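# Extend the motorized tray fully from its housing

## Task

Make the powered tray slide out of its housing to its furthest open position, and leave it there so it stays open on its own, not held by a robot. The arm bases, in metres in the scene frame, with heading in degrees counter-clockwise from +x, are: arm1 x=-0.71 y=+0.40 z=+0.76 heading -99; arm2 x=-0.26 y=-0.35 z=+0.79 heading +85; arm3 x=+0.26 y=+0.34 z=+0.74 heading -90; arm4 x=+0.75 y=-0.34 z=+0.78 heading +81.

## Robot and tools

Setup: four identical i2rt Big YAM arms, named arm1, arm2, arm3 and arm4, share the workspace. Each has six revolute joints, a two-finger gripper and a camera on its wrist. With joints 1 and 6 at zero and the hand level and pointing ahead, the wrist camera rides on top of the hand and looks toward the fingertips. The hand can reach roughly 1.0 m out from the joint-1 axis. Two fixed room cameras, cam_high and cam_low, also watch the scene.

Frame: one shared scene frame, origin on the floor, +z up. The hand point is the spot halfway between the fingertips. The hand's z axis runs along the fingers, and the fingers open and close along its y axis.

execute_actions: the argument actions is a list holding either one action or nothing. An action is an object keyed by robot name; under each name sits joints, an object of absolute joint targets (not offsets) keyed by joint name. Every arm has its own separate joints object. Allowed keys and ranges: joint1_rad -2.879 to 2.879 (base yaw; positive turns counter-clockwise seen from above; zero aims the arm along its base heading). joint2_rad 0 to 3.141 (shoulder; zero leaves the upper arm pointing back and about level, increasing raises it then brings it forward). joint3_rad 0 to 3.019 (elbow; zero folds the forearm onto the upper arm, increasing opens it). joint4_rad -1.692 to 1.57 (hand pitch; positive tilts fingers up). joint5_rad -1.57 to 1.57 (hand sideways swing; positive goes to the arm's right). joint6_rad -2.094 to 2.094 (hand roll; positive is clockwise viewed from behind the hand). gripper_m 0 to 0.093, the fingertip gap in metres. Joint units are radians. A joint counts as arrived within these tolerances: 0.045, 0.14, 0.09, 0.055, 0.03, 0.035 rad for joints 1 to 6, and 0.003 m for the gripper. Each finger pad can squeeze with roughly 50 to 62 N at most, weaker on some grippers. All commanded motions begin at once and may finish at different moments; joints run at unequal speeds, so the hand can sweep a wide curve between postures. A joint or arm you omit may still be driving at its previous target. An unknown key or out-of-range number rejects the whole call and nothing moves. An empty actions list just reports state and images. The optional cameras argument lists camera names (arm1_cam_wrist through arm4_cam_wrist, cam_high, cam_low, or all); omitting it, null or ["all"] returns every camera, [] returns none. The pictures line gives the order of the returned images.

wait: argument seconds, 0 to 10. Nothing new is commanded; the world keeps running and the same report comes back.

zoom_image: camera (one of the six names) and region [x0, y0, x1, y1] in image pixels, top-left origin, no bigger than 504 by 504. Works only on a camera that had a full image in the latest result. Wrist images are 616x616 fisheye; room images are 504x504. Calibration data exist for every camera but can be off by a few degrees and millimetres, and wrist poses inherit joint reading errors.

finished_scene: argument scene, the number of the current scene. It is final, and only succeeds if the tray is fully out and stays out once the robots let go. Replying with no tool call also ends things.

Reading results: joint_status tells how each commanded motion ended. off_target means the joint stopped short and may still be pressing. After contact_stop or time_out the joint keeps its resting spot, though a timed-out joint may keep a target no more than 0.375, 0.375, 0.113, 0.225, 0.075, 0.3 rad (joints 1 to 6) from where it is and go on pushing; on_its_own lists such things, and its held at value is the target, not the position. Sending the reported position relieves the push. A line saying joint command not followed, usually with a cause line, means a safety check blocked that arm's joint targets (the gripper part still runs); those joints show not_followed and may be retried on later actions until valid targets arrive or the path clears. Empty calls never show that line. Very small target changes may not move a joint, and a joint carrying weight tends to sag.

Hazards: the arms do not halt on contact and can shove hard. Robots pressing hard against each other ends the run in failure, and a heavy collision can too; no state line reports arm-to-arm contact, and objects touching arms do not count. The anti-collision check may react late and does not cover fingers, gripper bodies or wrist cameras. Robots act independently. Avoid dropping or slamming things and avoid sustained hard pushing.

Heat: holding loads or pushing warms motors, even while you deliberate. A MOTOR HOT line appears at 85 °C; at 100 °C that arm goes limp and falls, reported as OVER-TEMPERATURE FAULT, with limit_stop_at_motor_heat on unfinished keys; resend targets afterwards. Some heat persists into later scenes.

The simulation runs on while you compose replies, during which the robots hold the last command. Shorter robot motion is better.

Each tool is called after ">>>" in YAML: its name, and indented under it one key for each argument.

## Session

>>> execute_actions:
  actions: []

Scene clock: 0.00 s.
Motor temperatures (°C, as the motors report them): arm1=[17 19 22 17 18 18] | arm2=[18 20 21 18 17 20] | arm3=[18 21 24 17 19 20] | arm4=[19 21 22 18 20 16]
arm1.joint_positions: joint1_rad=-0.385 joint2_rad=+0.642 joint3_rad=+1.324 joint4_rad=-1.525 joint5_rad=-0.008 joint6_rad=+0.115 gripper_m=+0.095
arm1.joint_status: not commanded
arm1.hand: x=-0.8299 y=+0.2158 z=+1.2355 quat_wxyz=(-0.203, -0.838, -0.410, +0.298) (m; scene frame)
arm2.joint_positions: joint1_rad=+0.102 joint2_rad=+0.364 joint3_rad=+1.521 joint4_rad=-1.411 joint5_rad=+0.152 joint6_rad=+0.211 gripper_m=+0.094
arm2.joint_status: not commanded
arm2.hand: x=-0.2318 y=-0.2755 z=+1.4095 quat_wxyz=(-0.429, +0.458, -0.639, -0.446) (m; scene frame)
arm3.joint_positions: joint1_rad=+0.420 joint2_rad=+0.404 joint3_rad=+1.338 joint4_rad=-1.557 joint5_rad=+0.004 joint6_rad=+0.599 gripper_m=+0.094
arm3.joint_status: not commanded
arm3.hand: x=+0.3065 y=+0.2221 z=+1.2410 quat_wxyz=(-0.439, -0.683, -0.570, +0.126) (m; scene frame)
arm4.joint_positions: joint1_rad=-0.570 joint2_rad=+0.439 joint3_rad=+1.677 joint4_rad=-1.239 joint5_rad=-0.095 joint6_rad=-0.553 gripper_m=+0.095
arm4.joint_status: not commanded
arm4.hand: x=+0.7781 y=-0.2765 z=+1.4953 quat_wxyz=(-0.697, +0.479, -0.516, -0.132) (m; scene frame)
pictures: arm1_cam_wrist, arm2_cam_wrist, arm3_cam_wrist, arm4_cam_wrist, cam_high, cam_low
camera_calibration (this result's frames):
arm1_cam_wrist: T_world_to_cam=[[-0.809143, 0.581048, -0.087584, -0.689977], [0.587435, 0.803523, -0.0962893, 0.440115], [0.014427, -0.129362, -0.991493, 1.3837], [0, 0, 0, 1]] pos_world=[-0.836792, 0.226265, 1.35388]
arm2_cam_wrist: T_world_to_cam=[[0.968618, -0.185155, -0.16582, 0.40906], [-0.248525, -0.731481, -0.634957, 0.641135], [-0.00372878, 0.656242, -0.754541, 1.36482], [0, 0, 0, 1]] pos_world=[-0.231796, -0.350933, 1.50473]
arm3_cam_wrist: T_world_to_cam=[[-0.89241, -0.0247008, -0.450549, 0.83549], [0.0722587, 0.977791, -0.19673, 0.00787228], [0.445402, -0.20812, -0.870806, 1.1161], [0, 0, 0, 1]] pos_world=[0.247919, 0.245223, 1.34988]
arm4_cam_wrist: T_world_to_cam=[[0.677569, -0.51752, 0.522565, -1.45441], [-0.00809733, -0.715735, -0.698325, 0.859178], [0.735415, 0.468932, -0.48915, 0.41125], [0, 0, 0, 1]] pos_world=[0.689984, -0.330592, 1.56117]
Images, in order (width x height): arm1_cam_wrist 616x616, arm2_cam_wrist 616x616, arm3_cam_wrist 616x616, arm4_cam_wrist 616x616, cam_high 504x504, cam_low 504x504.

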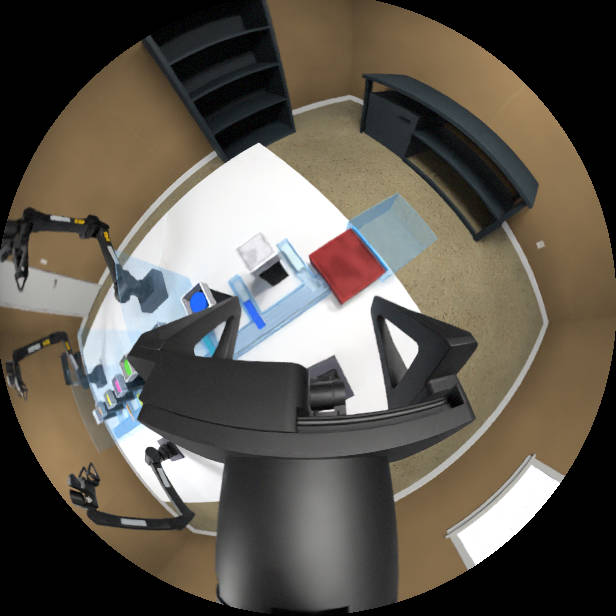

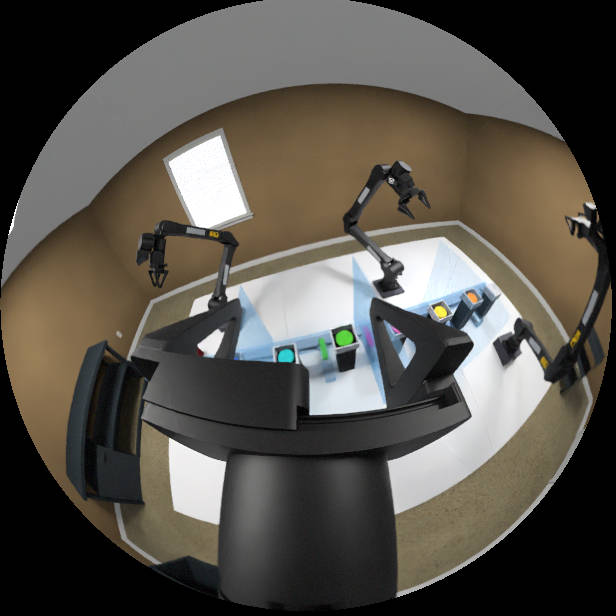

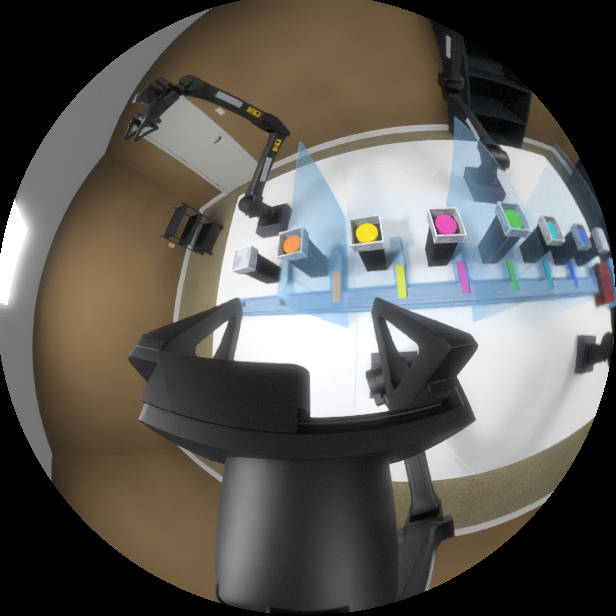

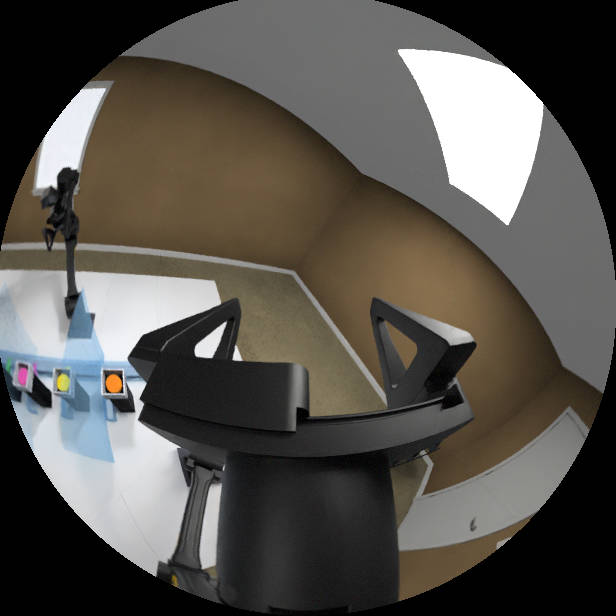

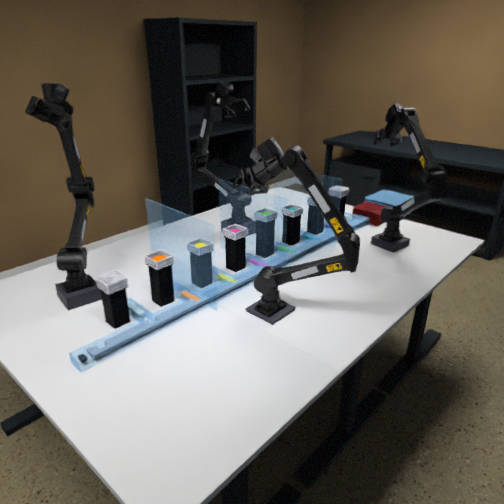

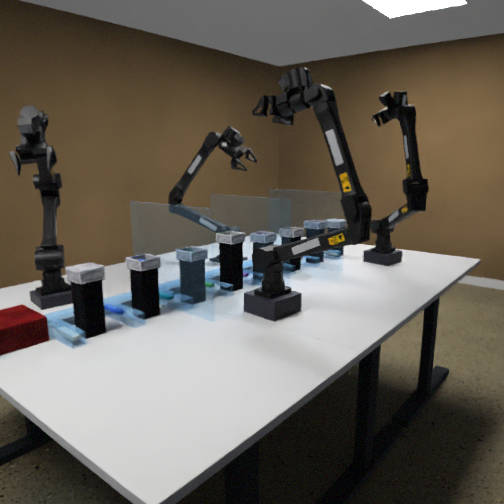

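>>> execute_actions:
  actions:
    - {"arm1":{"joints":{"joint1_rad":0.467,"joint2_rad":1.478,"joint3_rad":1.41,"joint4_rad":-1.485,"joint5_rad":0,"joint6_rad":0,"gripper_m":0}},"arm2":{"joints":{"joint1_rad":-0.31,"joint2_rad":1.20,"joint3_rad":1.15,"joint4_rad":-1.51,"joint5_rad":0,"joint6_rad":0,"gripper_m":0}},"arm3":{"joints":{"joint1_rad":0.123,"joint2_rad":1.31,"joint3_rad":1.32,"joint4_rad":-1.57,"joint5_rad":0,"joint6_rad":0,"gripper_m":0}},"arm4":{"joints":{"joint1_rad":0.782,"joint2_rad":1.345,"joint3_rad":1.26,"joint4_rad":-1.48,"joint5_rad":0,"joint6_rad":0,"gripper_m":0}}}
  cameras: ["arm1_cam_wrist","arm2_cam_wrist","arm3_cam_wrist","arm4_cam_wrist"]

Scene clock: 21.87 s.
Motor temperatures (°C, as the motors report them): arm1=[17 19 27 18 18 18] | arm2=[18 21 22 18 17 20] | arm3=[18 21 27 17 19 20] | arm4=[19 22 23 19 20 16]
arm1.joint_positions: joint1_rad=+0.473 joint2_rad=+1.481 joint3_rad=+1.400 joint4_rad=-1.486 joint5_rad=+0.000 joint6_rad=+0.016 gripper_m=+0.001
arm1.joint_status: all done
arm1.hand: x=-0.5813 y=-0.0157 z=+1.0088 quat_wxyz=(-0.008, -0.594, -0.804, +0.006) (m; scene frame)
arm2.joint_positions: joint1_rad=-0.305 joint2_rad=+1.190 joint3_rad=+1.141 joint4_rad=-1.496 joint5_rad=+0.002 joint6_rad=+0.012 gripper_m=+0.000
arm2.joint_status: all done
arm2.hand: x=-0.1312 y=-0.0463 z=+1.0377 quat_wxyz=(-0.012, +0.548, -0.836, -0.015) (m; scene frame)
arm3.joint_positions: joint1_rad=+0.126 joint2_rad=+1.317 joint3_rad=+1.307 joint4_rad=-1.562 joint5_rad=+0.002 joint6_rad=+0.009 gripper_m=+0.000
arm3.joint_status: all done
arm3.hand: x=+0.3024 y=-0.0325 z=+1.0003 quat_wxyz=(+0.001, -0.664, -0.748, +0.001) (m; scene frame)
arm4.joint_positions: joint1_rad=+0.781 joint2_rad=+1.352 joint3_rad=+1.244 joint4_rad=-1.471 joint5_rad=+0.000 joint6_rad=-0.012 gripper_m=+0.001
arm4.joint_status: all done
arm4.hand: x=+0.5215 y=-0.0316 z=+1.0070 quat_wxyz=(-0.002, +0.892, -0.452, +0.009) (m; scene frame)
pictures: arm1_cam_wrist, arm2_cam_wrist, arm3_cam_wrist, arm4_cam_wrist
camera_calibration (this result's frames):
arm1_cam_wrist: T_world_to_cam=[[-0.954066, -0.299545, 0.00550899, -0.566086], [-0.241317, 0.779242, 0.578401, -0.704467], [-0.17755, 0.550503, -0.815734, 0.847085], [0, 0, 0, 1]] pos_world=[-0.559683, -0.0869408, 1.10158]
arm2_cam_wrist: T_world_to_cam=[[0.921074, -0.389317, -0.0073695, 0.112302], [-0.319, -0.765297, 0.55907, -0.65209], [-0.223295, -0.512594, -0.829088, 0.92873], [0, 0, 0, 1]] pos_world=[-0.104075, 0.0207402, 1.13539]
arm3_cam_wrist: T_world_to_cam=[[-0.993118, -0.116261, 0.0141742, 0.27964], [-0.085745, 0.804155, 0.588202, -0.533316], [-0.0797834, 0.582939, -0.80859, 0.977582], [0, 0, 0, 1]] pos_world=[0.309981, -0.10849, 1.1002]
arm4_cam_wrist: T_world_to_cam=[[0.813096, 0.581682, 0.0228332, -0.431375], [0.455563, -0.66024, 0.597114, -0.853148], [0.362406, -0.475109, -0.801831, 0.725875], [0, 0, 0, 1]] pos_world=[0.47635, 0.0325096, 1.10131]
Images, in order (width x height): arm1_cam_wrist 616x616, arm2_cam_wrist 616x616, arm3_cam_wrist 616x616, arm4_cam_wrist 616x616.

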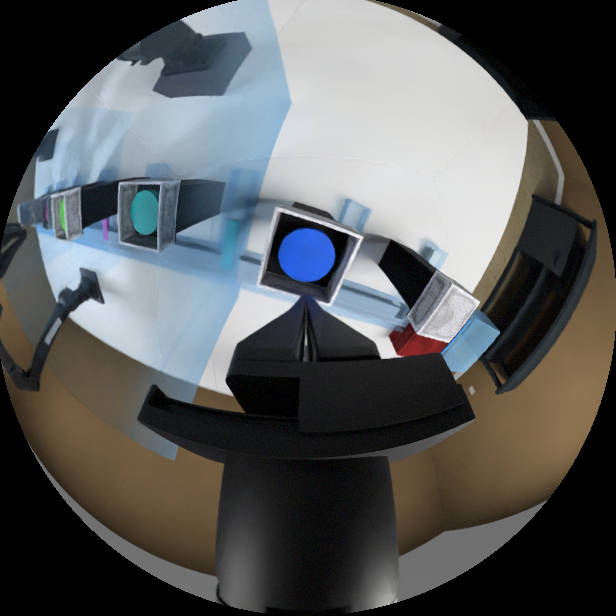

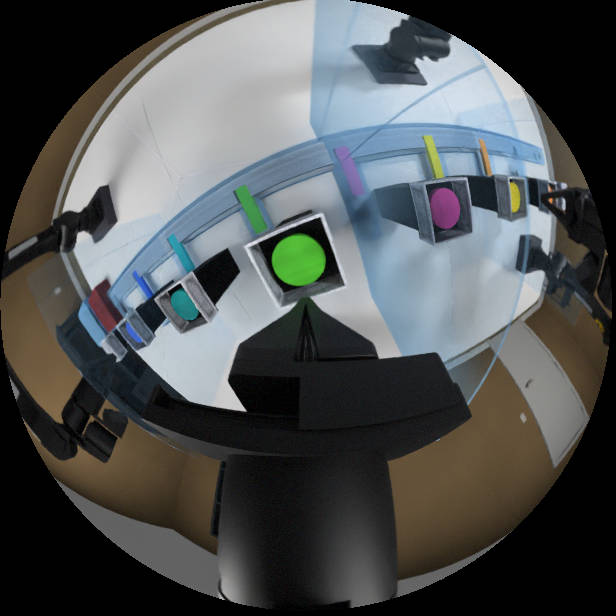

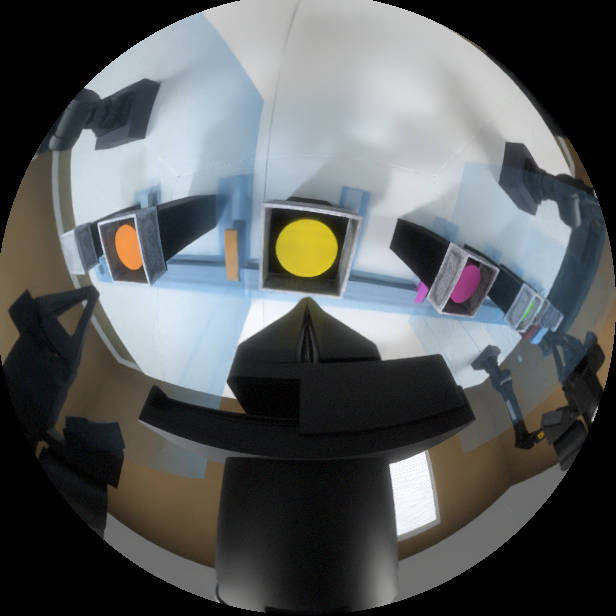

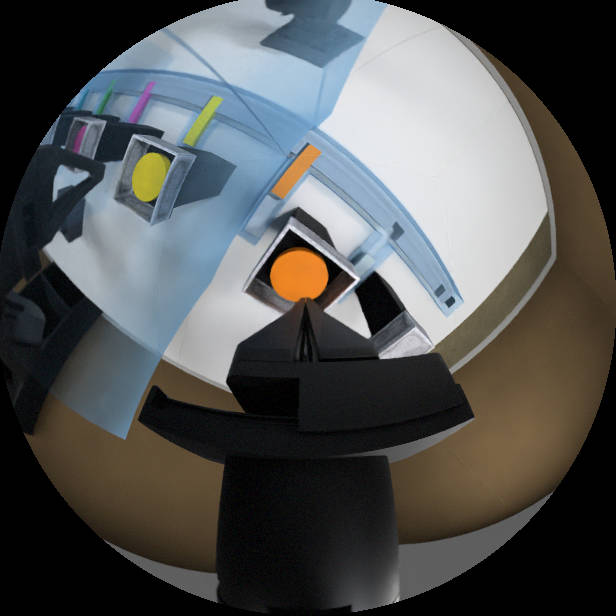

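>>> execute_actions:
  actions:
    - {"arm1":{"joints":{"joint2_rad":1.54,"joint3_rad":1.189,"joint4_rad":-1.21}},"arm2":{"joints":{"joint1_rad":-0.28,"joint2_rad":1.25,"joint3_rad":0.904,"joint4_rad":-1.215}},"arm3":{"joints":{"joint2_rad":1.375,"joint3_rad":1.15,"joint4_rad":-1.335}},"arm4":{"joints":{"joint1_rad":0.80,"joint2_rad":1.365,"joint3_rad":1.03,"joint4_rad":-1.225}}}
  cameras: []

>>> wait:
  seconds: 6

Scene clock: 40.63 s.
Motor temperatures (°C, as the motors report them): arm1=[17 21 28 18 18 18] | arm2=[18 20 25 18 17 20] | arm3=[18 22 29 17 19 20] | arm4=[19 23 26 18 20 16]
arm1.joint_positions: joint1_rad=+0.473 joint2_rad=+1.513 joint3_rad=+1.204 joint4_rad=-1.235 joint5_rad=+0.000 joint6_rad=+0.016 gripper_m=+0.001
arm1.joint_status: all done
arm1.hand: x=-0.5805 y=-0.0180 z=+0.9226 quat_wxyz=(-0.018, -0.594, -0.804, +0.013) (m; scene frame)
arm2.joint_positions: joint1_rad=-0.288 joint2_rad=+1.227 joint3_rad=+0.923 joint4_rad=-1.249 joint5_rad=+0.002 joint6_rad=+0.012 gripper_m=+0.000
arm2.joint_status: all done
arm2.hand: x=-0.1393 y=-0.0476 z=+0.9446 quat_wxyz=(-0.008, +0.556, -0.831, -0.012) (m; scene frame)
arm3.joint_positions: joint1_rad=+0.126 joint2_rad=+1.361 joint3_rad=+1.152 joint4_rad=-1.367 joint5_rad=+0.002 joint6_rad=+0.008 gripper_m=+0.000
arm3.joint_status: all done
arm3.hand: x=+0.3033 y=-0.0401 z=+0.9258 quat_wxyz=(+0.002, -0.664, -0.748, -0.001) (m; scene frame)
arm4.joint_positions: joint1_rad=+0.790 joint2_rad=+1.348 joint3_rad=+1.043 joint4_rad=-1.255 joint5_rad=+0.000 joint6_rad=-0.011 gripper_m=+0.001
arm4.joint_status: all done
arm4.hand: x=+0.5271 y=-0.0435 z=+0.9335 quat_wxyz=(-0.007, +0.894, -0.449, +0.001) (m; scene frame)
pictures: none
No camera images: the call's "cameras" was empty. Leave "cameras" out to get every camera's image.

Scene clock: 46.63 s.
Motor temperatures (°C, as the motors report them): arm1=[17 21 27 18 18 18] | arm2=[18 20 25 18 17 20] | arm3=[18 21 29 17 19 20] | arm4=[19 22 26 19 20 16]
arm1.joint_positions: joint1_rad=+0.473 joint2_rad=+1.513 joint3_rad=+1.204 joint4_rad=-1.235 joint5_rad=+0.000 joint6_rad=+0.016 gripper_m=+0.001
arm1.joint_status: all done
arm1.hand: x=-0.5805 y=-0.0180 z=+0.9226 quat_wxyz=(-0.018, -0.594, -0.804, +0.013) (m; scene frame)
arm2.joint_positions: joint1_rad=-0.288 joint2_rad=+1.227 joint3_rad=+0.923 joint4_rad=-1.249 joint5_rad=+0.002 joint6_rad=+0.012 gripper_m=+0.000
arm2.joint_status: all done
arm2.hand: x=-0.1393 y=-0.0476 z=+0.9446 quat_wxyz=(-0.008, +0.556, -0.831, -0.012) (m; scene frame)
arm3.joint_positions: joint1_rad=+0.126 joint2_rad=+1.361 joint3_rad=+1.152 joint4_rad=-1.367 joint5_rad=+0.002 joint6_rad=+0.008 gripper_m=+0.000
arm3.joint_status: all done
arm3.hand: x=+0.3033 y=-0.0401 z=+0.9258 quat_wxyz=(+0.002, -0.664, -0.748, -0.001) (m; scene frame)
arm4.joint_positions: joint1_rad=+0.790 joint2_rad=+1.348 joint3_rad=+1.043 joint4_rad=-1.255 joint5_rad=+0.000 joint6_rad=-0.011 gripper_m=+0.001
arm4.joint_status: all done
arm4.hand: x=+0.5271 y=-0.0435 z=+0.9335 quat_wxyz=(-0.007, +0.894, -0.449, +0.001) (m; scene frame)
wait: 6.00 s; at rest by 0.27 s
pictures: arm1_cam_wrist, arm2_cam_wrist, arm3_cam_wrist, arm4_cam_wrist, cam_high, cam_low
camera_calibration (this result's frames):
arm1_cam_wrist: T_world_to_cam=[[-0.95411, -0.299411, 0.00526751, -0.565337], [-0.245465, 0.792037, 0.558949, -0.636857], [-0.171528, 0.532006, -0.829185, 0.793811], [0, 0, 0, 1]] pos_world=[-0.559559, -0.087166, 1.01716]
arm2_cam_wrist: T_world_to_cam=[[0.927927, -0.372694, -0.0071444, 0.120114], [-0.303469, -0.766424, 0.566127, -0.608169], [-0.216468, -0.523157, -0.824287, 0.844984], [0, 0, 0, 1]] pos_world=[-0.113105, 0.0207092, 1.04167]
arm3_cam_wrist: T_world_to_cam=[[-0.993022, -0.117073, 0.0142138, 0.280687], [-0.0860719, 0.801857, 0.591284, -0.486112], [-0.0806207, 0.585934, -0.806338, 0.920081], [0, 0, 0, 1]] pos_world=[0.311065, -0.116454, 1.02534]
arm4_cam_wrist: T_world_to_cam=[[0.808304, 0.588323, 0.0227903, -0.424444], [0.467571, -0.664963, 0.58241, -0.812458], [0.3578, -0.460109, -0.812576, 0.672376], [0, 0, 0, 1]] pos_world=[0.482386, 0.0188223, 1.02921]
Images, in order (width x height): arm1_cam_wrist 616x616, arm2_cam_wrist 616x616, arm3_cam_wrist 616x616, arm4_cam_wrist 616x616, cam_high 504x504, cam_low 504x504.

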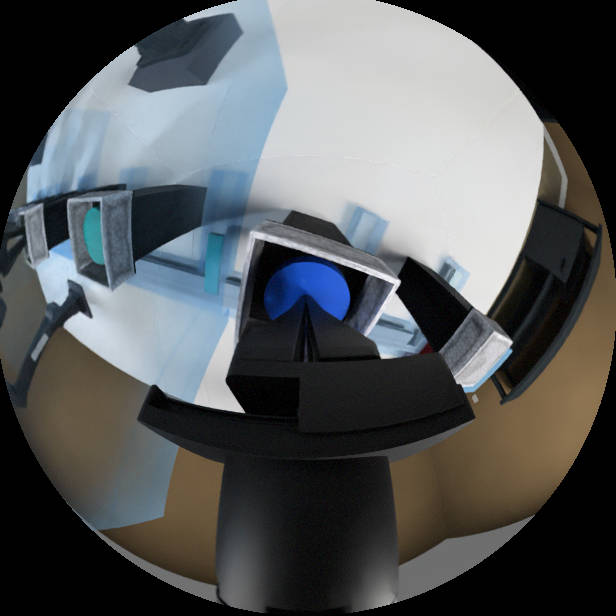

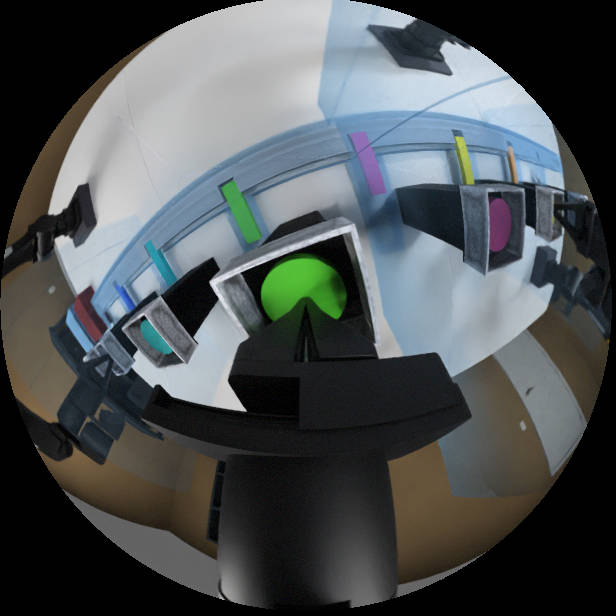

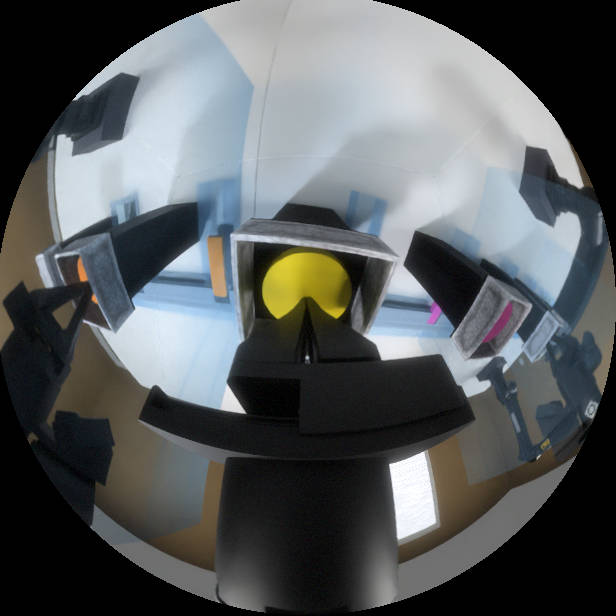

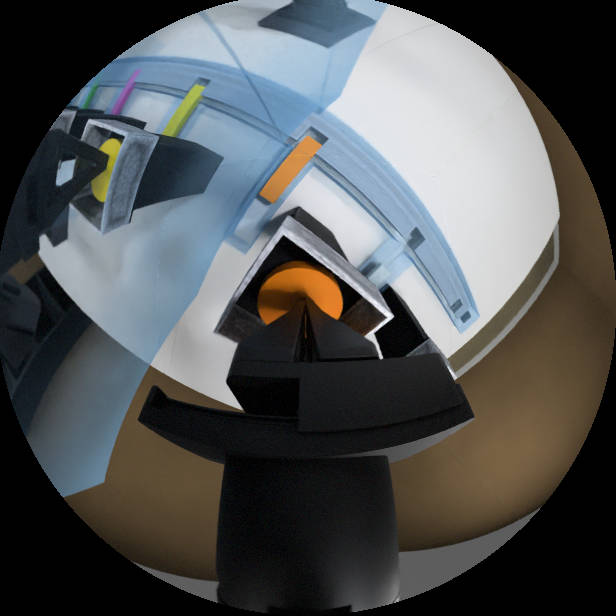

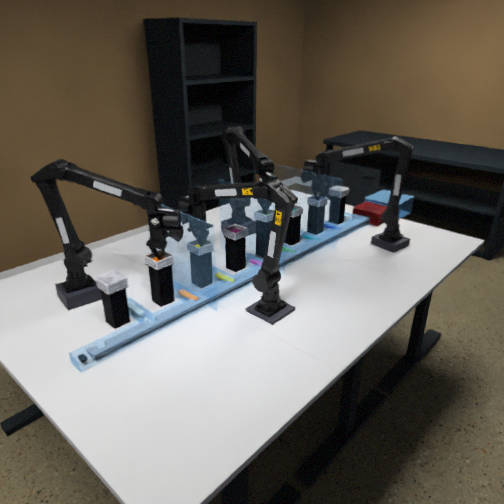

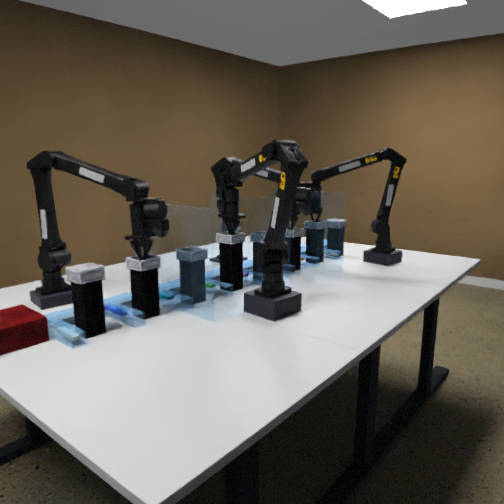

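>>> wait:
  seconds: 5

Scene clock: 78.40 s.
Motor temperatures (°C, as the motors report them): arm1=[17 21 27 18 18 18] | arm2=[18 20 24 18 17 20] | arm3=[18 22 30 17 19 20] | arm4=[19 22 25 19 20 16]
arm1.joint_positions: joint1_rad=+0.473 joint2_rad=+1.513 joint3_rad=+1.204 joint4_rad=-1.235 joint5_rad=+0.000 joint6_rad=+0.016 gripper_m=+0.001
arm1.joint_status: all done
arm1.hand: x=-0.5805 y=-0.0180 z=+0.9226 quat_wxyz=(-0.018, -0.594, -0.804, +0.013) (m; scene frame)
arm2.joint_positions: joint1_rad=-0.288 joint2_rad=+1.227 joint3_rad=+0.923 joint4_rad=-1.249 joint5_rad=+0.002 joint6_rad=+0.012 gripper_m=+0.000
arm2.joint_status: all done
arm2.hand: x=-0.1393 y=-0.0476 z=+0.9446 quat_wxyz=(-0.008, +0.556, -0.831, -0.012) (m; scene frame)
arm3.joint_positions: joint1_rad=+0.126 joint2_rad=+1.361 joint3_rad=+1.152 joint4_rad=-1.367 joint5_rad=+0.002 joint6_rad=+0.008 gripper_m=+0.000
arm3.joint_status: all done
arm3.hand: x=+0.3033 y=-0.0401 z=+0.9258 quat_wxyz=(+0.002, -0.664, -0.748, -0.001) (m; scene frame)
arm4.joint_positions: joint1_rad=+0.790 joint2_rad=+1.348 joint3_rad=+1.043 joint4_rad=-1.255 joint5_rad=+0.000 joint6_rad=-0.011 gripper_m=+0.001
arm4.joint_status: all done
arm4.hand: x=+0.5271 y=-0.0435 z=+0.9335 quat_wxyz=(-0.007, +0.894, -0.449, +0.001) (m; scene frame)
wait: 5.00 s; at rest from the start
pictures: arm1_cam_wrist, arm2_cam_wrist, arm3_cam_wrist, arm4_cam_wrist, cam_high, cam_low
camera_calibration (this result's frames):
arm1_cam_wrist: T_world_to_cam=[[-0.95411, -0.299411, 0.00526751, -0.565337], [-0.245465, 0.792037, 0.558949, -0.636857], [-0.171528, 0.532006, -0.829185, 0.793811], [0, 0, 0, 1]] pos_world=[-0.559559, -0.087166, 1.01716]
arm2_cam_wrist: T_world_to_cam=[[0.927927, -0.372694, -0.0071444, 0.120114], [-0.303469, -0.766424, 0.566127, -0.608169], [-0.216468, -0.523157, -0.824287, 0.844984], [0, 0, 0, 1]] pos_world=[-0.113105, 0.0207092, 1.04167]
arm3_cam_wrist: T_world_to_cam=[[-0.993022, -0.117073, 0.0142138, 0.280687], [-0.0860719, 0.801857, 0.591284, -0.486112], [-0.0806207, 0.585934, -0.806338, 0.920081], [0, 0, 0, 1]] pos_world=[0.311065, -0.116454, 1.02534]
arm4_cam_wrist: T_world_to_cam=[[0.808304, 0.588323, 0.0227903, -0.424444], [0.467571, -0.664963, 0.58241, -0.812458], [0.3578, -0.460109, -0.812576, 0.672376], [0, 0, 0, 1]] pos_world=[0.482386, 0.0188223, 1.02921]
Images, in order (width x height): arm1_cam_wrist 616x616, arm2_cam_wrist 616x616, arm3_cam_wrist 616x616, arm4_cam_wrist 616x616, cam_high 504x504, cam_low 504x504.

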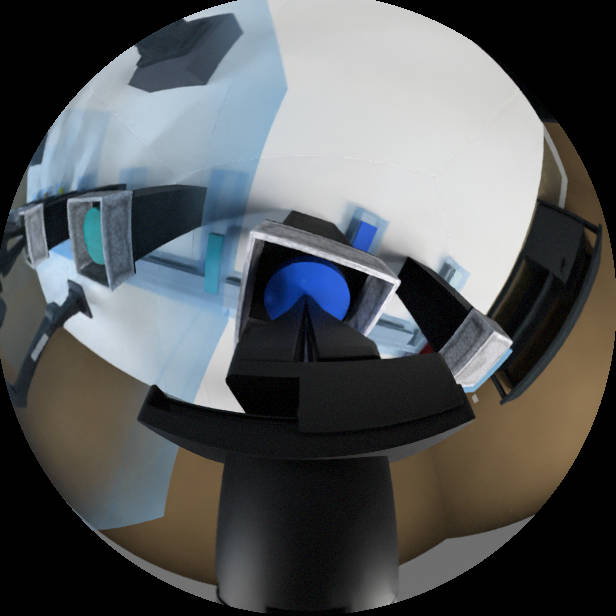

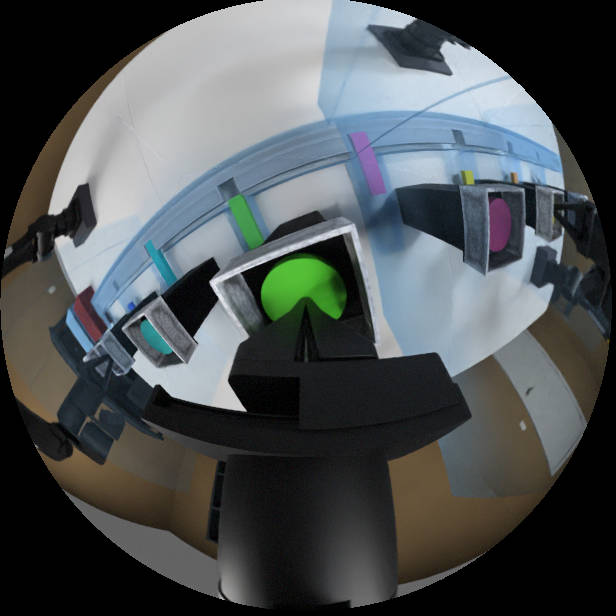

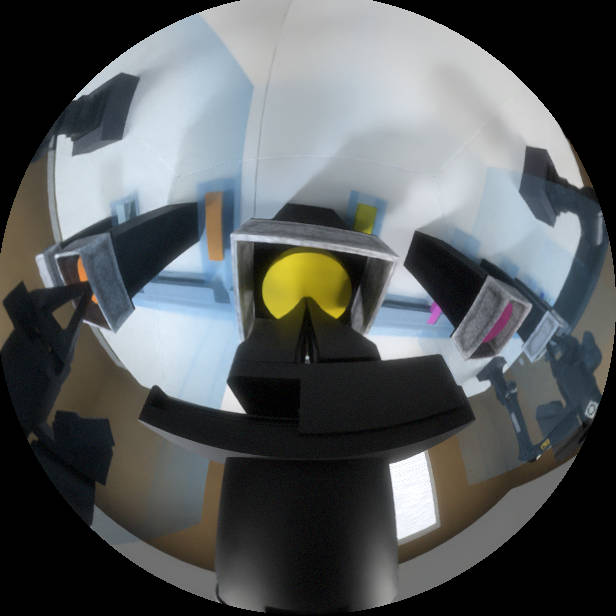

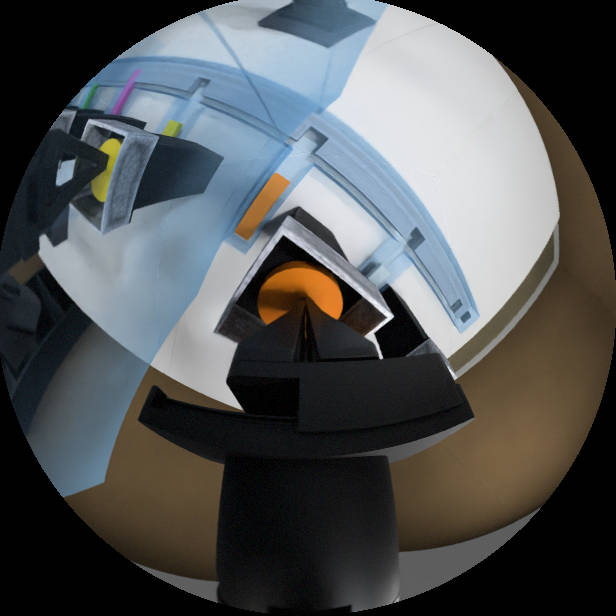

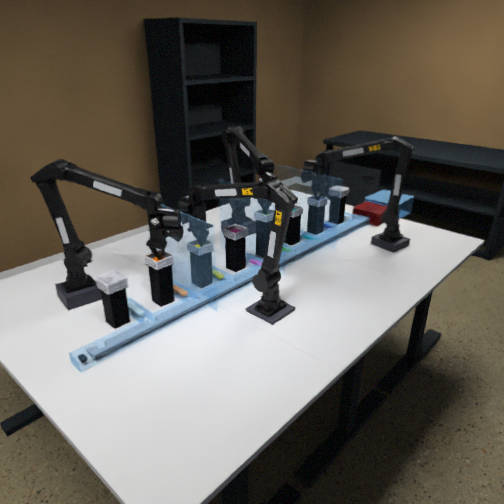

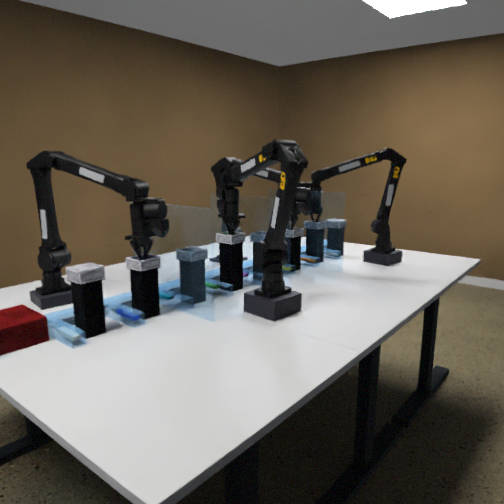

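>>> execute_actions:
  actions:
    - {"arm3":{"joints":{"joint2_rad":1.33,"joint3_rad":1.34,"joint4_rad":-1.57}}}
  cameras: []

>>> execute_actions:
  actions:
    - {"arm3":{"joints":{"joint1_rad":-0.429,"joint2_rad":1.46,"joint3_rad":1.47,"joint4_rad":-1.55}}}
  cameras: ["arm3_cam_wrist"]

Scene clock: 89.23 s.
Motor temperatures (°C, as the motors report them): arm1=[17 21 27 18 18 18] | arm2=[18 20 24 18 17 20] | arm3=[18 22 30 17 19 20] | arm4=[19 22 26 19 20 16]
arm1.joint_positions: joint1_rad=+0.473 joint2_rad=+1.513 joint3_rad=+1.204 joint4_rad=-1.235 joint5_rad=+0.000 joint6_rad=+0.016 gripper_m=+0.001
arm1.joint_status: not commanded
arm1.hand: x=-0.5805 y=-0.0180 z=+0.9226 quat_wxyz=(-0.018, -0.594, -0.804, +0.013) (m; scene frame)
arm2.joint_positions: joint1_rad=-0.288 joint2_rad=+1.227 joint3_rad=+0.923 joint4_rad=-1.249 joint5_rad=+0.002 joint6_rad=+0.012 gripper_m=+0.000
arm2.joint_status: not commanded
arm2.hand: x=-0.1393 y=-0.0476 z=+0.9446 quat_wxyz=(-0.008, +0.556, -0.831, -0.012) (m; scene frame)
arm3.joint_positions: joint1_rad=+0.126 joint2_rad=+1.335 joint3_rad=+1.303 joint4_rad=-1.559 joint5_rad=+0.002 joint6_rad=+0.008 gripper_m=+0.000
arm3.joint_status: all done
arm3.hand: x=+0.3026 y=-0.0344 z=+0.9921 quat_wxyz=(+0.009, -0.664, -0.748, -0.006) (m; scene frame)
arm4.joint_positions: joint1_rad=+0.790 joint2_rad=+1.348 joint3_rad=+1.043 joint4_rad=-1.255 joint5_rad=+0.000 joint6_rad=-0.011 gripper_m=+0.001
arm4.joint_status: not commanded
arm4.hand: x=+0.5271 y=-0.0435 z=+0.9335 quat_wxyz=(-0.007, +0.894, -0.449, +0.001) (m; scene frame)
pictures: none
No camera images: the call's "cameras" was empty. Leave "cameras" out to get every camera's image.

Scene clock: 90.60 s.
Motor temperatures (°C, as the motors report them): arm1=[17 21 27 18 18 18] | arm2=[18 20 24 18 17 20] | arm3=[18 22 30 17 19 20] | arm4=[19 22 26 19 20 16]
arm1.joint_positions: joint1_rad=+0.473 joint2_rad=+1.513 joint3_rad=+1.204 joint4_rad=-1.235 joint5_rad=+0.000 joint6_rad=+0.016 gripper_m=+0.001
arm1.joint_status: not commanded
arm1.hand: x=-0.5805 y=-0.0180 z=+0.9226 quat_wxyz=(-0.018, -0.594, -0.804, +0.013) (m; scene frame)
arm2.joint_positions: joint1_rad=-0.288 joint2_rad=+1.227 joint3_rad=+0.923 joint4_rad=-1.249 joint5_rad=+0.002 joint6_rad=+0.012 gripper_m=+0.000
arm2.joint_status: not commanded
arm2.hand: x=-0.1393 y=-0.0476 z=+0.9446 quat_wxyz=(-0.008, +0.556, -0.831, -0.012) (m; scene frame)
arm3.joint_positions: joint1_rad=-0.435 joint2_rad=+1.466 joint3_rad=+1.430 joint4_rad=-1.554 joint5_rad=+0.001 joint6_rad=+0.007 gripper_m=+0.000
arm3.joint_status: all done
arm3.hand: x=+0.0759 y=-0.0482 z=+0.9904 quat_wxyz=(+0.005, -0.844, -0.536, -0.008) (m; scene frame)
arm4.joint_positions: joint1_rad=+0.790 joint2_rad=+1.348 joint3_rad=+1.043 joint4_rad=-1.255 joint5_rad=+0.000 joint6_rad=-0.011 gripper_m=+0.001
arm4.joint_status: not commanded
arm4.hand: x=+0.5271 y=-0.0435 z=+0.9335 quat_wxyz=(-0.007, +0.894, -0.449, +0.001) (m; scene frame)
pictures: arm3_cam_wrist
camera_calibration (this result's frames):
arm3_cam_wrist: T_world_to_cam=[[-0.903622, 0.428149, 0.0124525, 0.0741952], [0.348366, 0.7177, 0.602949, -0.585968], [0.249215, 0.549176, -0.797682, 0.92329], [0, 0, 0, 1]] pos_world=[0.0410775, -0.118267, 1.08888]
Images, in order (width x height): arm3_cam_wrist 616x616.

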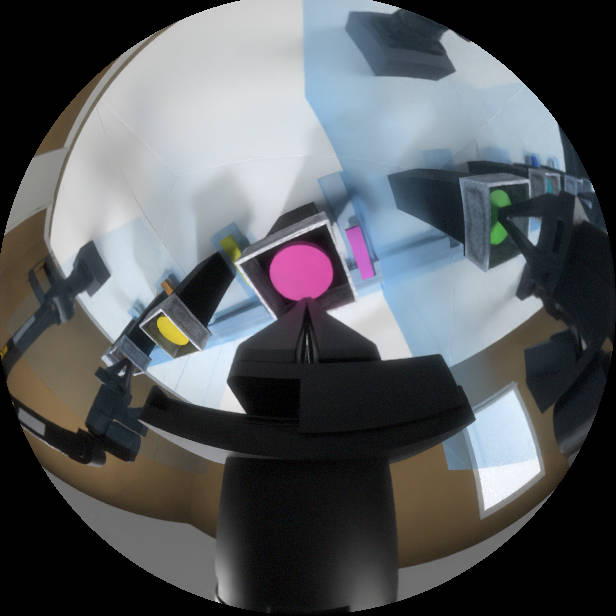

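>>> execute_actions:
  actions:
    - {"arm3":{"joints":{"joint1_rad":-0.42,"joint2_rad":1.466,"joint3_rad":1.25,"joint4_rad":-1.345}}}
  cameras: []

>>> wait:
  seconds: 10

Scene clock: 99.17 s.
Motor temperatures (°C, as the motors report them): arm1=[17 21 27 18 18 18] | arm2=[18 20 24 18 17 20] | arm3=[18 22 32 17 19 20] | arm4=[19 22 26 19 20 16]
arm1.joint_positions: joint1_rad=+0.473 joint2_rad=+1.513 joint3_rad=+1.204 joint4_rad=-1.235 joint5_rad=+0.000 joint6_rad=+0.016 gripper_m=+0.001
arm1.joint_status: not commanded
arm1.hand: x=-0.5805 y=-0.0180 z=+0.9226 quat_wxyz=(-0.018, -0.594, -0.804, +0.013) (m; scene frame)
arm2.joint_positions: joint1_rad=-0.288 joint2_rad=+1.227 joint3_rad=+0.923 joint4_rad=-1.249 joint5_rad=+0.002 joint6_rad=+0.012 gripper_m=+0.000
arm2.joint_status: not commanded
arm2.hand: x=-0.1393 y=-0.0476 z=+0.9446 quat_wxyz=(-0.008, +0.556, -0.831, -0.012) (m; scene frame)
arm3.joint_positions: joint1_rad=-0.427 joint2_rad=+1.455 joint3_rad=+1.262 joint4_rad=-1.367 joint5_rad=+0.001 joint6_rad=+0.007 gripper_m=+0.000
arm3.joint_status: all done
arm3.hand: x=+0.0805 y=-0.0462 z=+0.9311 quat_wxyz=(-0.003, -0.842, -0.539, +0.005) (m; scene frame)
arm4.joint_positions: joint1_rad=+0.790 joint2_rad=+1.348 joint3_rad=+1.043 joint4_rad=-1.255 joint5_rad=+0.000 joint6_rad=-0.011 gripper_m=+0.001
arm4.joint_status: not commanded
arm4.hand: x=+0.5271 y=-0.0435 z=+0.9335 quat_wxyz=(-0.007, +0.894, -0.449, +0.001) (m; scene frame)
pictures: none
No camera images: the call's "cameras" was empty. Leave "cameras" out to get every camera's image.

Scene clock: 109.17 s.
Motor temperatures (°C, as the motors report them): arm1=[17 21 27 18 18 18] | arm2=[18 20 25 18 17 20] | arm3=[18 22 31 17 19 20] | arm4=[19 22 26 19 20 16]
arm1.joint_positions: joint1_rad=+0.473 joint2_rad=+1.513 joint3_rad=+1.204 joint4_rad=-1.235 joint5_rad=+0.000 joint6_rad=+0.016 gripper_m=+0.001
arm1.joint_status: not commanded
arm1.hand: x=-0.5805 y=-0.0180 z=+0.9226 quat_wxyz=(-0.018, -0.594, -0.804, +0.013) (m; scene frame)
arm2.joint_positions: joint1_rad=-0.288 joint2_rad=+1.227 joint3_rad=+0.923 joint4_rad=-1.249 joint5_rad=+0.002 joint6_rad=+0.012 gripper_m=+0.000
arm2.joint_status: not commanded
arm2.hand: x=-0.1393 y=-0.0476 z=+0.9446 quat_wxyz=(-0.008, +0.556, -0.831, -0.012) (m; scene frame)
arm3.joint_positions: joint1_rad=-0.427 joint2_rad=+1.455 joint3_rad=+1.262 joint4_rad=-1.367 joint5_rad=+0.001 joint6_rad=+0.007 gripper_m=+0.000
arm3.joint_status: all done
arm3.hand: x=+0.0805 y=-0.0462 z=+0.9311 quat_wxyz=(-0.003, -0.842, -0.539, +0.005) (m; scene frame)
arm4.joint_positions: joint1_rad=+0.790 joint2_rad=+1.348 joint3_rad=+1.043 joint4_rad=-1.255 joint5_rad=+0.000 joint6_rad=-0.011 gripper_m=+0.001
arm4.joint_status: not commanded
arm4.hand: x=+0.5271 y=-0.0435 z=+0.9335 quat_wxyz=(-0.007, +0.894, -0.449, +0.001) (m; scene frame)
wait: 10.00 s; at rest by 0.27 s
pictures: arm1_cam_wrist, arm2_cam_wrist, arm3_cam_wrist, arm4_cam_wrist, cam_high, cam_low
camera_calibration (this result's frames):
arm1_cam_wrist: T_world_to_cam=[[-0.95411, -0.299411, 0.00526751, -0.565337], [-0.245465, 0.792037, 0.558949, -0.636857], [-0.171528, 0.532006, -0.829185, 0.793811], [0, 0, 0, 1]] pos_world=[-0.559559, -0.087166, 1.01716]
arm2_cam_wrist: T_world_to_cam=[[0.927927, -0.372694, -0.0071444, 0.120114], [-0.303469, -0.766424, 0.566127, -0.608169], [-0.216468, -0.523157, -0.824287, 0.844984], [0, 0, 0, 1]] pos_world=[-0.113105, 0.0207092, 1.04167]
arm3_cam_wrist: T_world_to_cam=[[-0.906872, 0.421231, 0.0121739, 0.0784887], [0.349861, 0.736486, 0.578952, -0.530169], [0.234907, 0.529294, -0.815271, 0.890306], [0, 0, 0, 1]] pos_world=[0.0475256, -0.113834, 1.03183]
arm4_cam_wrist: T_world_to_cam=[[0.808304, 0.588323, 0.0227903, -0.424444], [0.467571, -0.664963, 0.58241, -0.812458], [0.3578, -0.460109, -0.812576, 0.672376], [0, 0, 0, 1]] pos_world=[0.482386, 0.0188223, 1.02921]
Images, in order (width x height): arm1_cam_wrist 616x616, arm2_cam_wrist 616x616, arm3_cam_wrist 616x616, arm4_cam_wrist 616x616, cam_high 504x504, cam_low 504x504.

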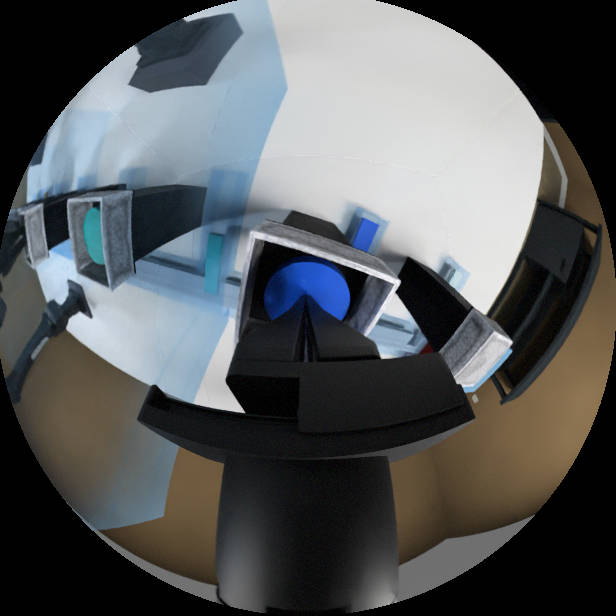

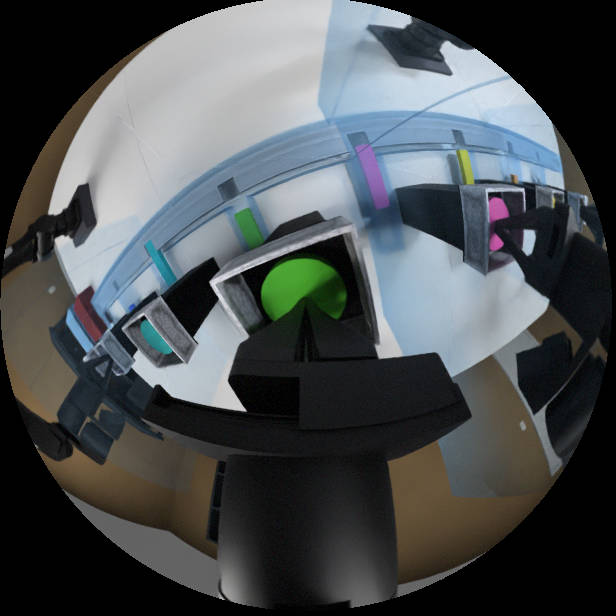

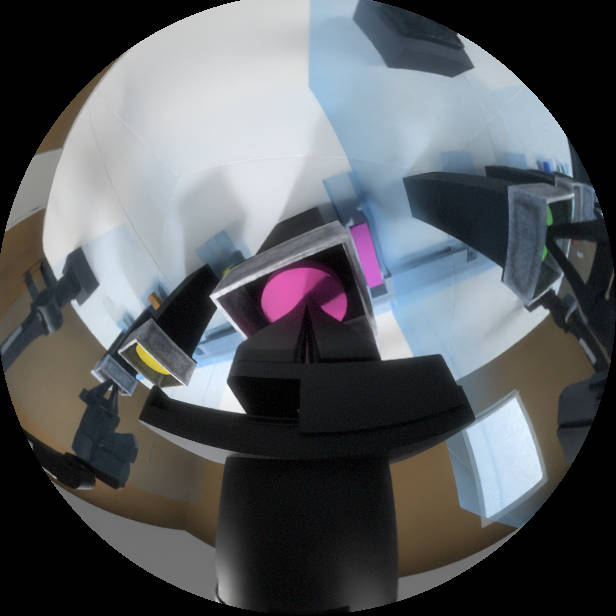

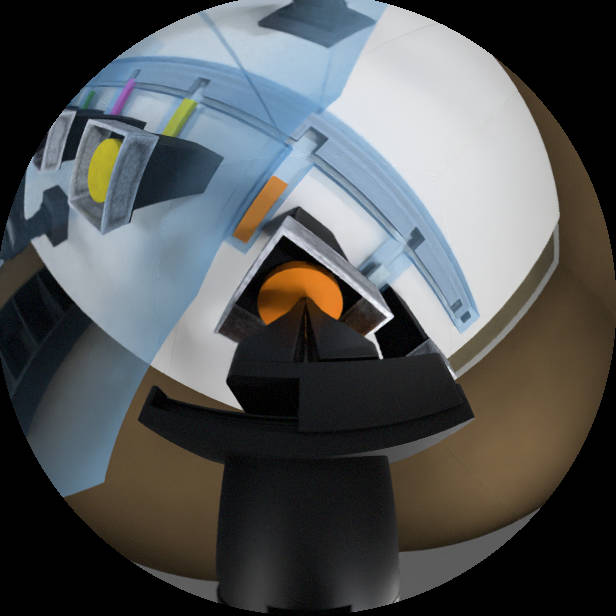

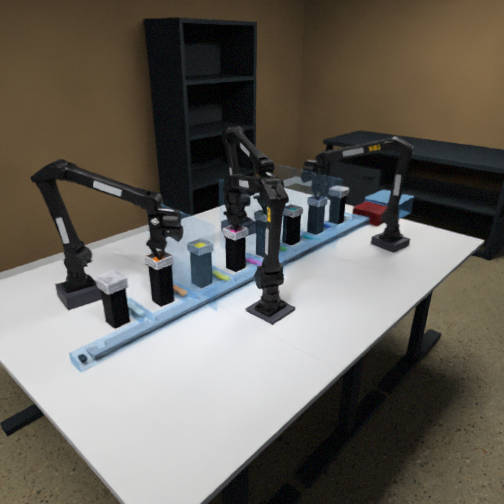

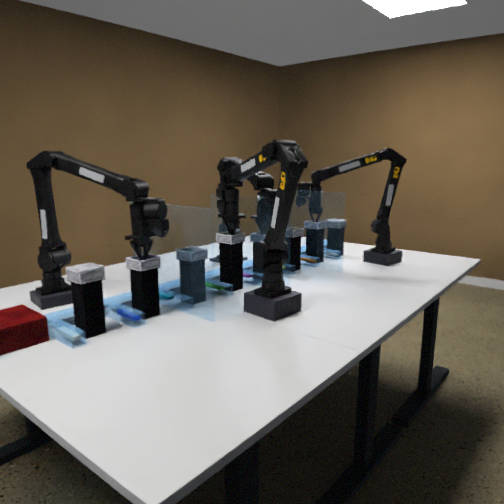

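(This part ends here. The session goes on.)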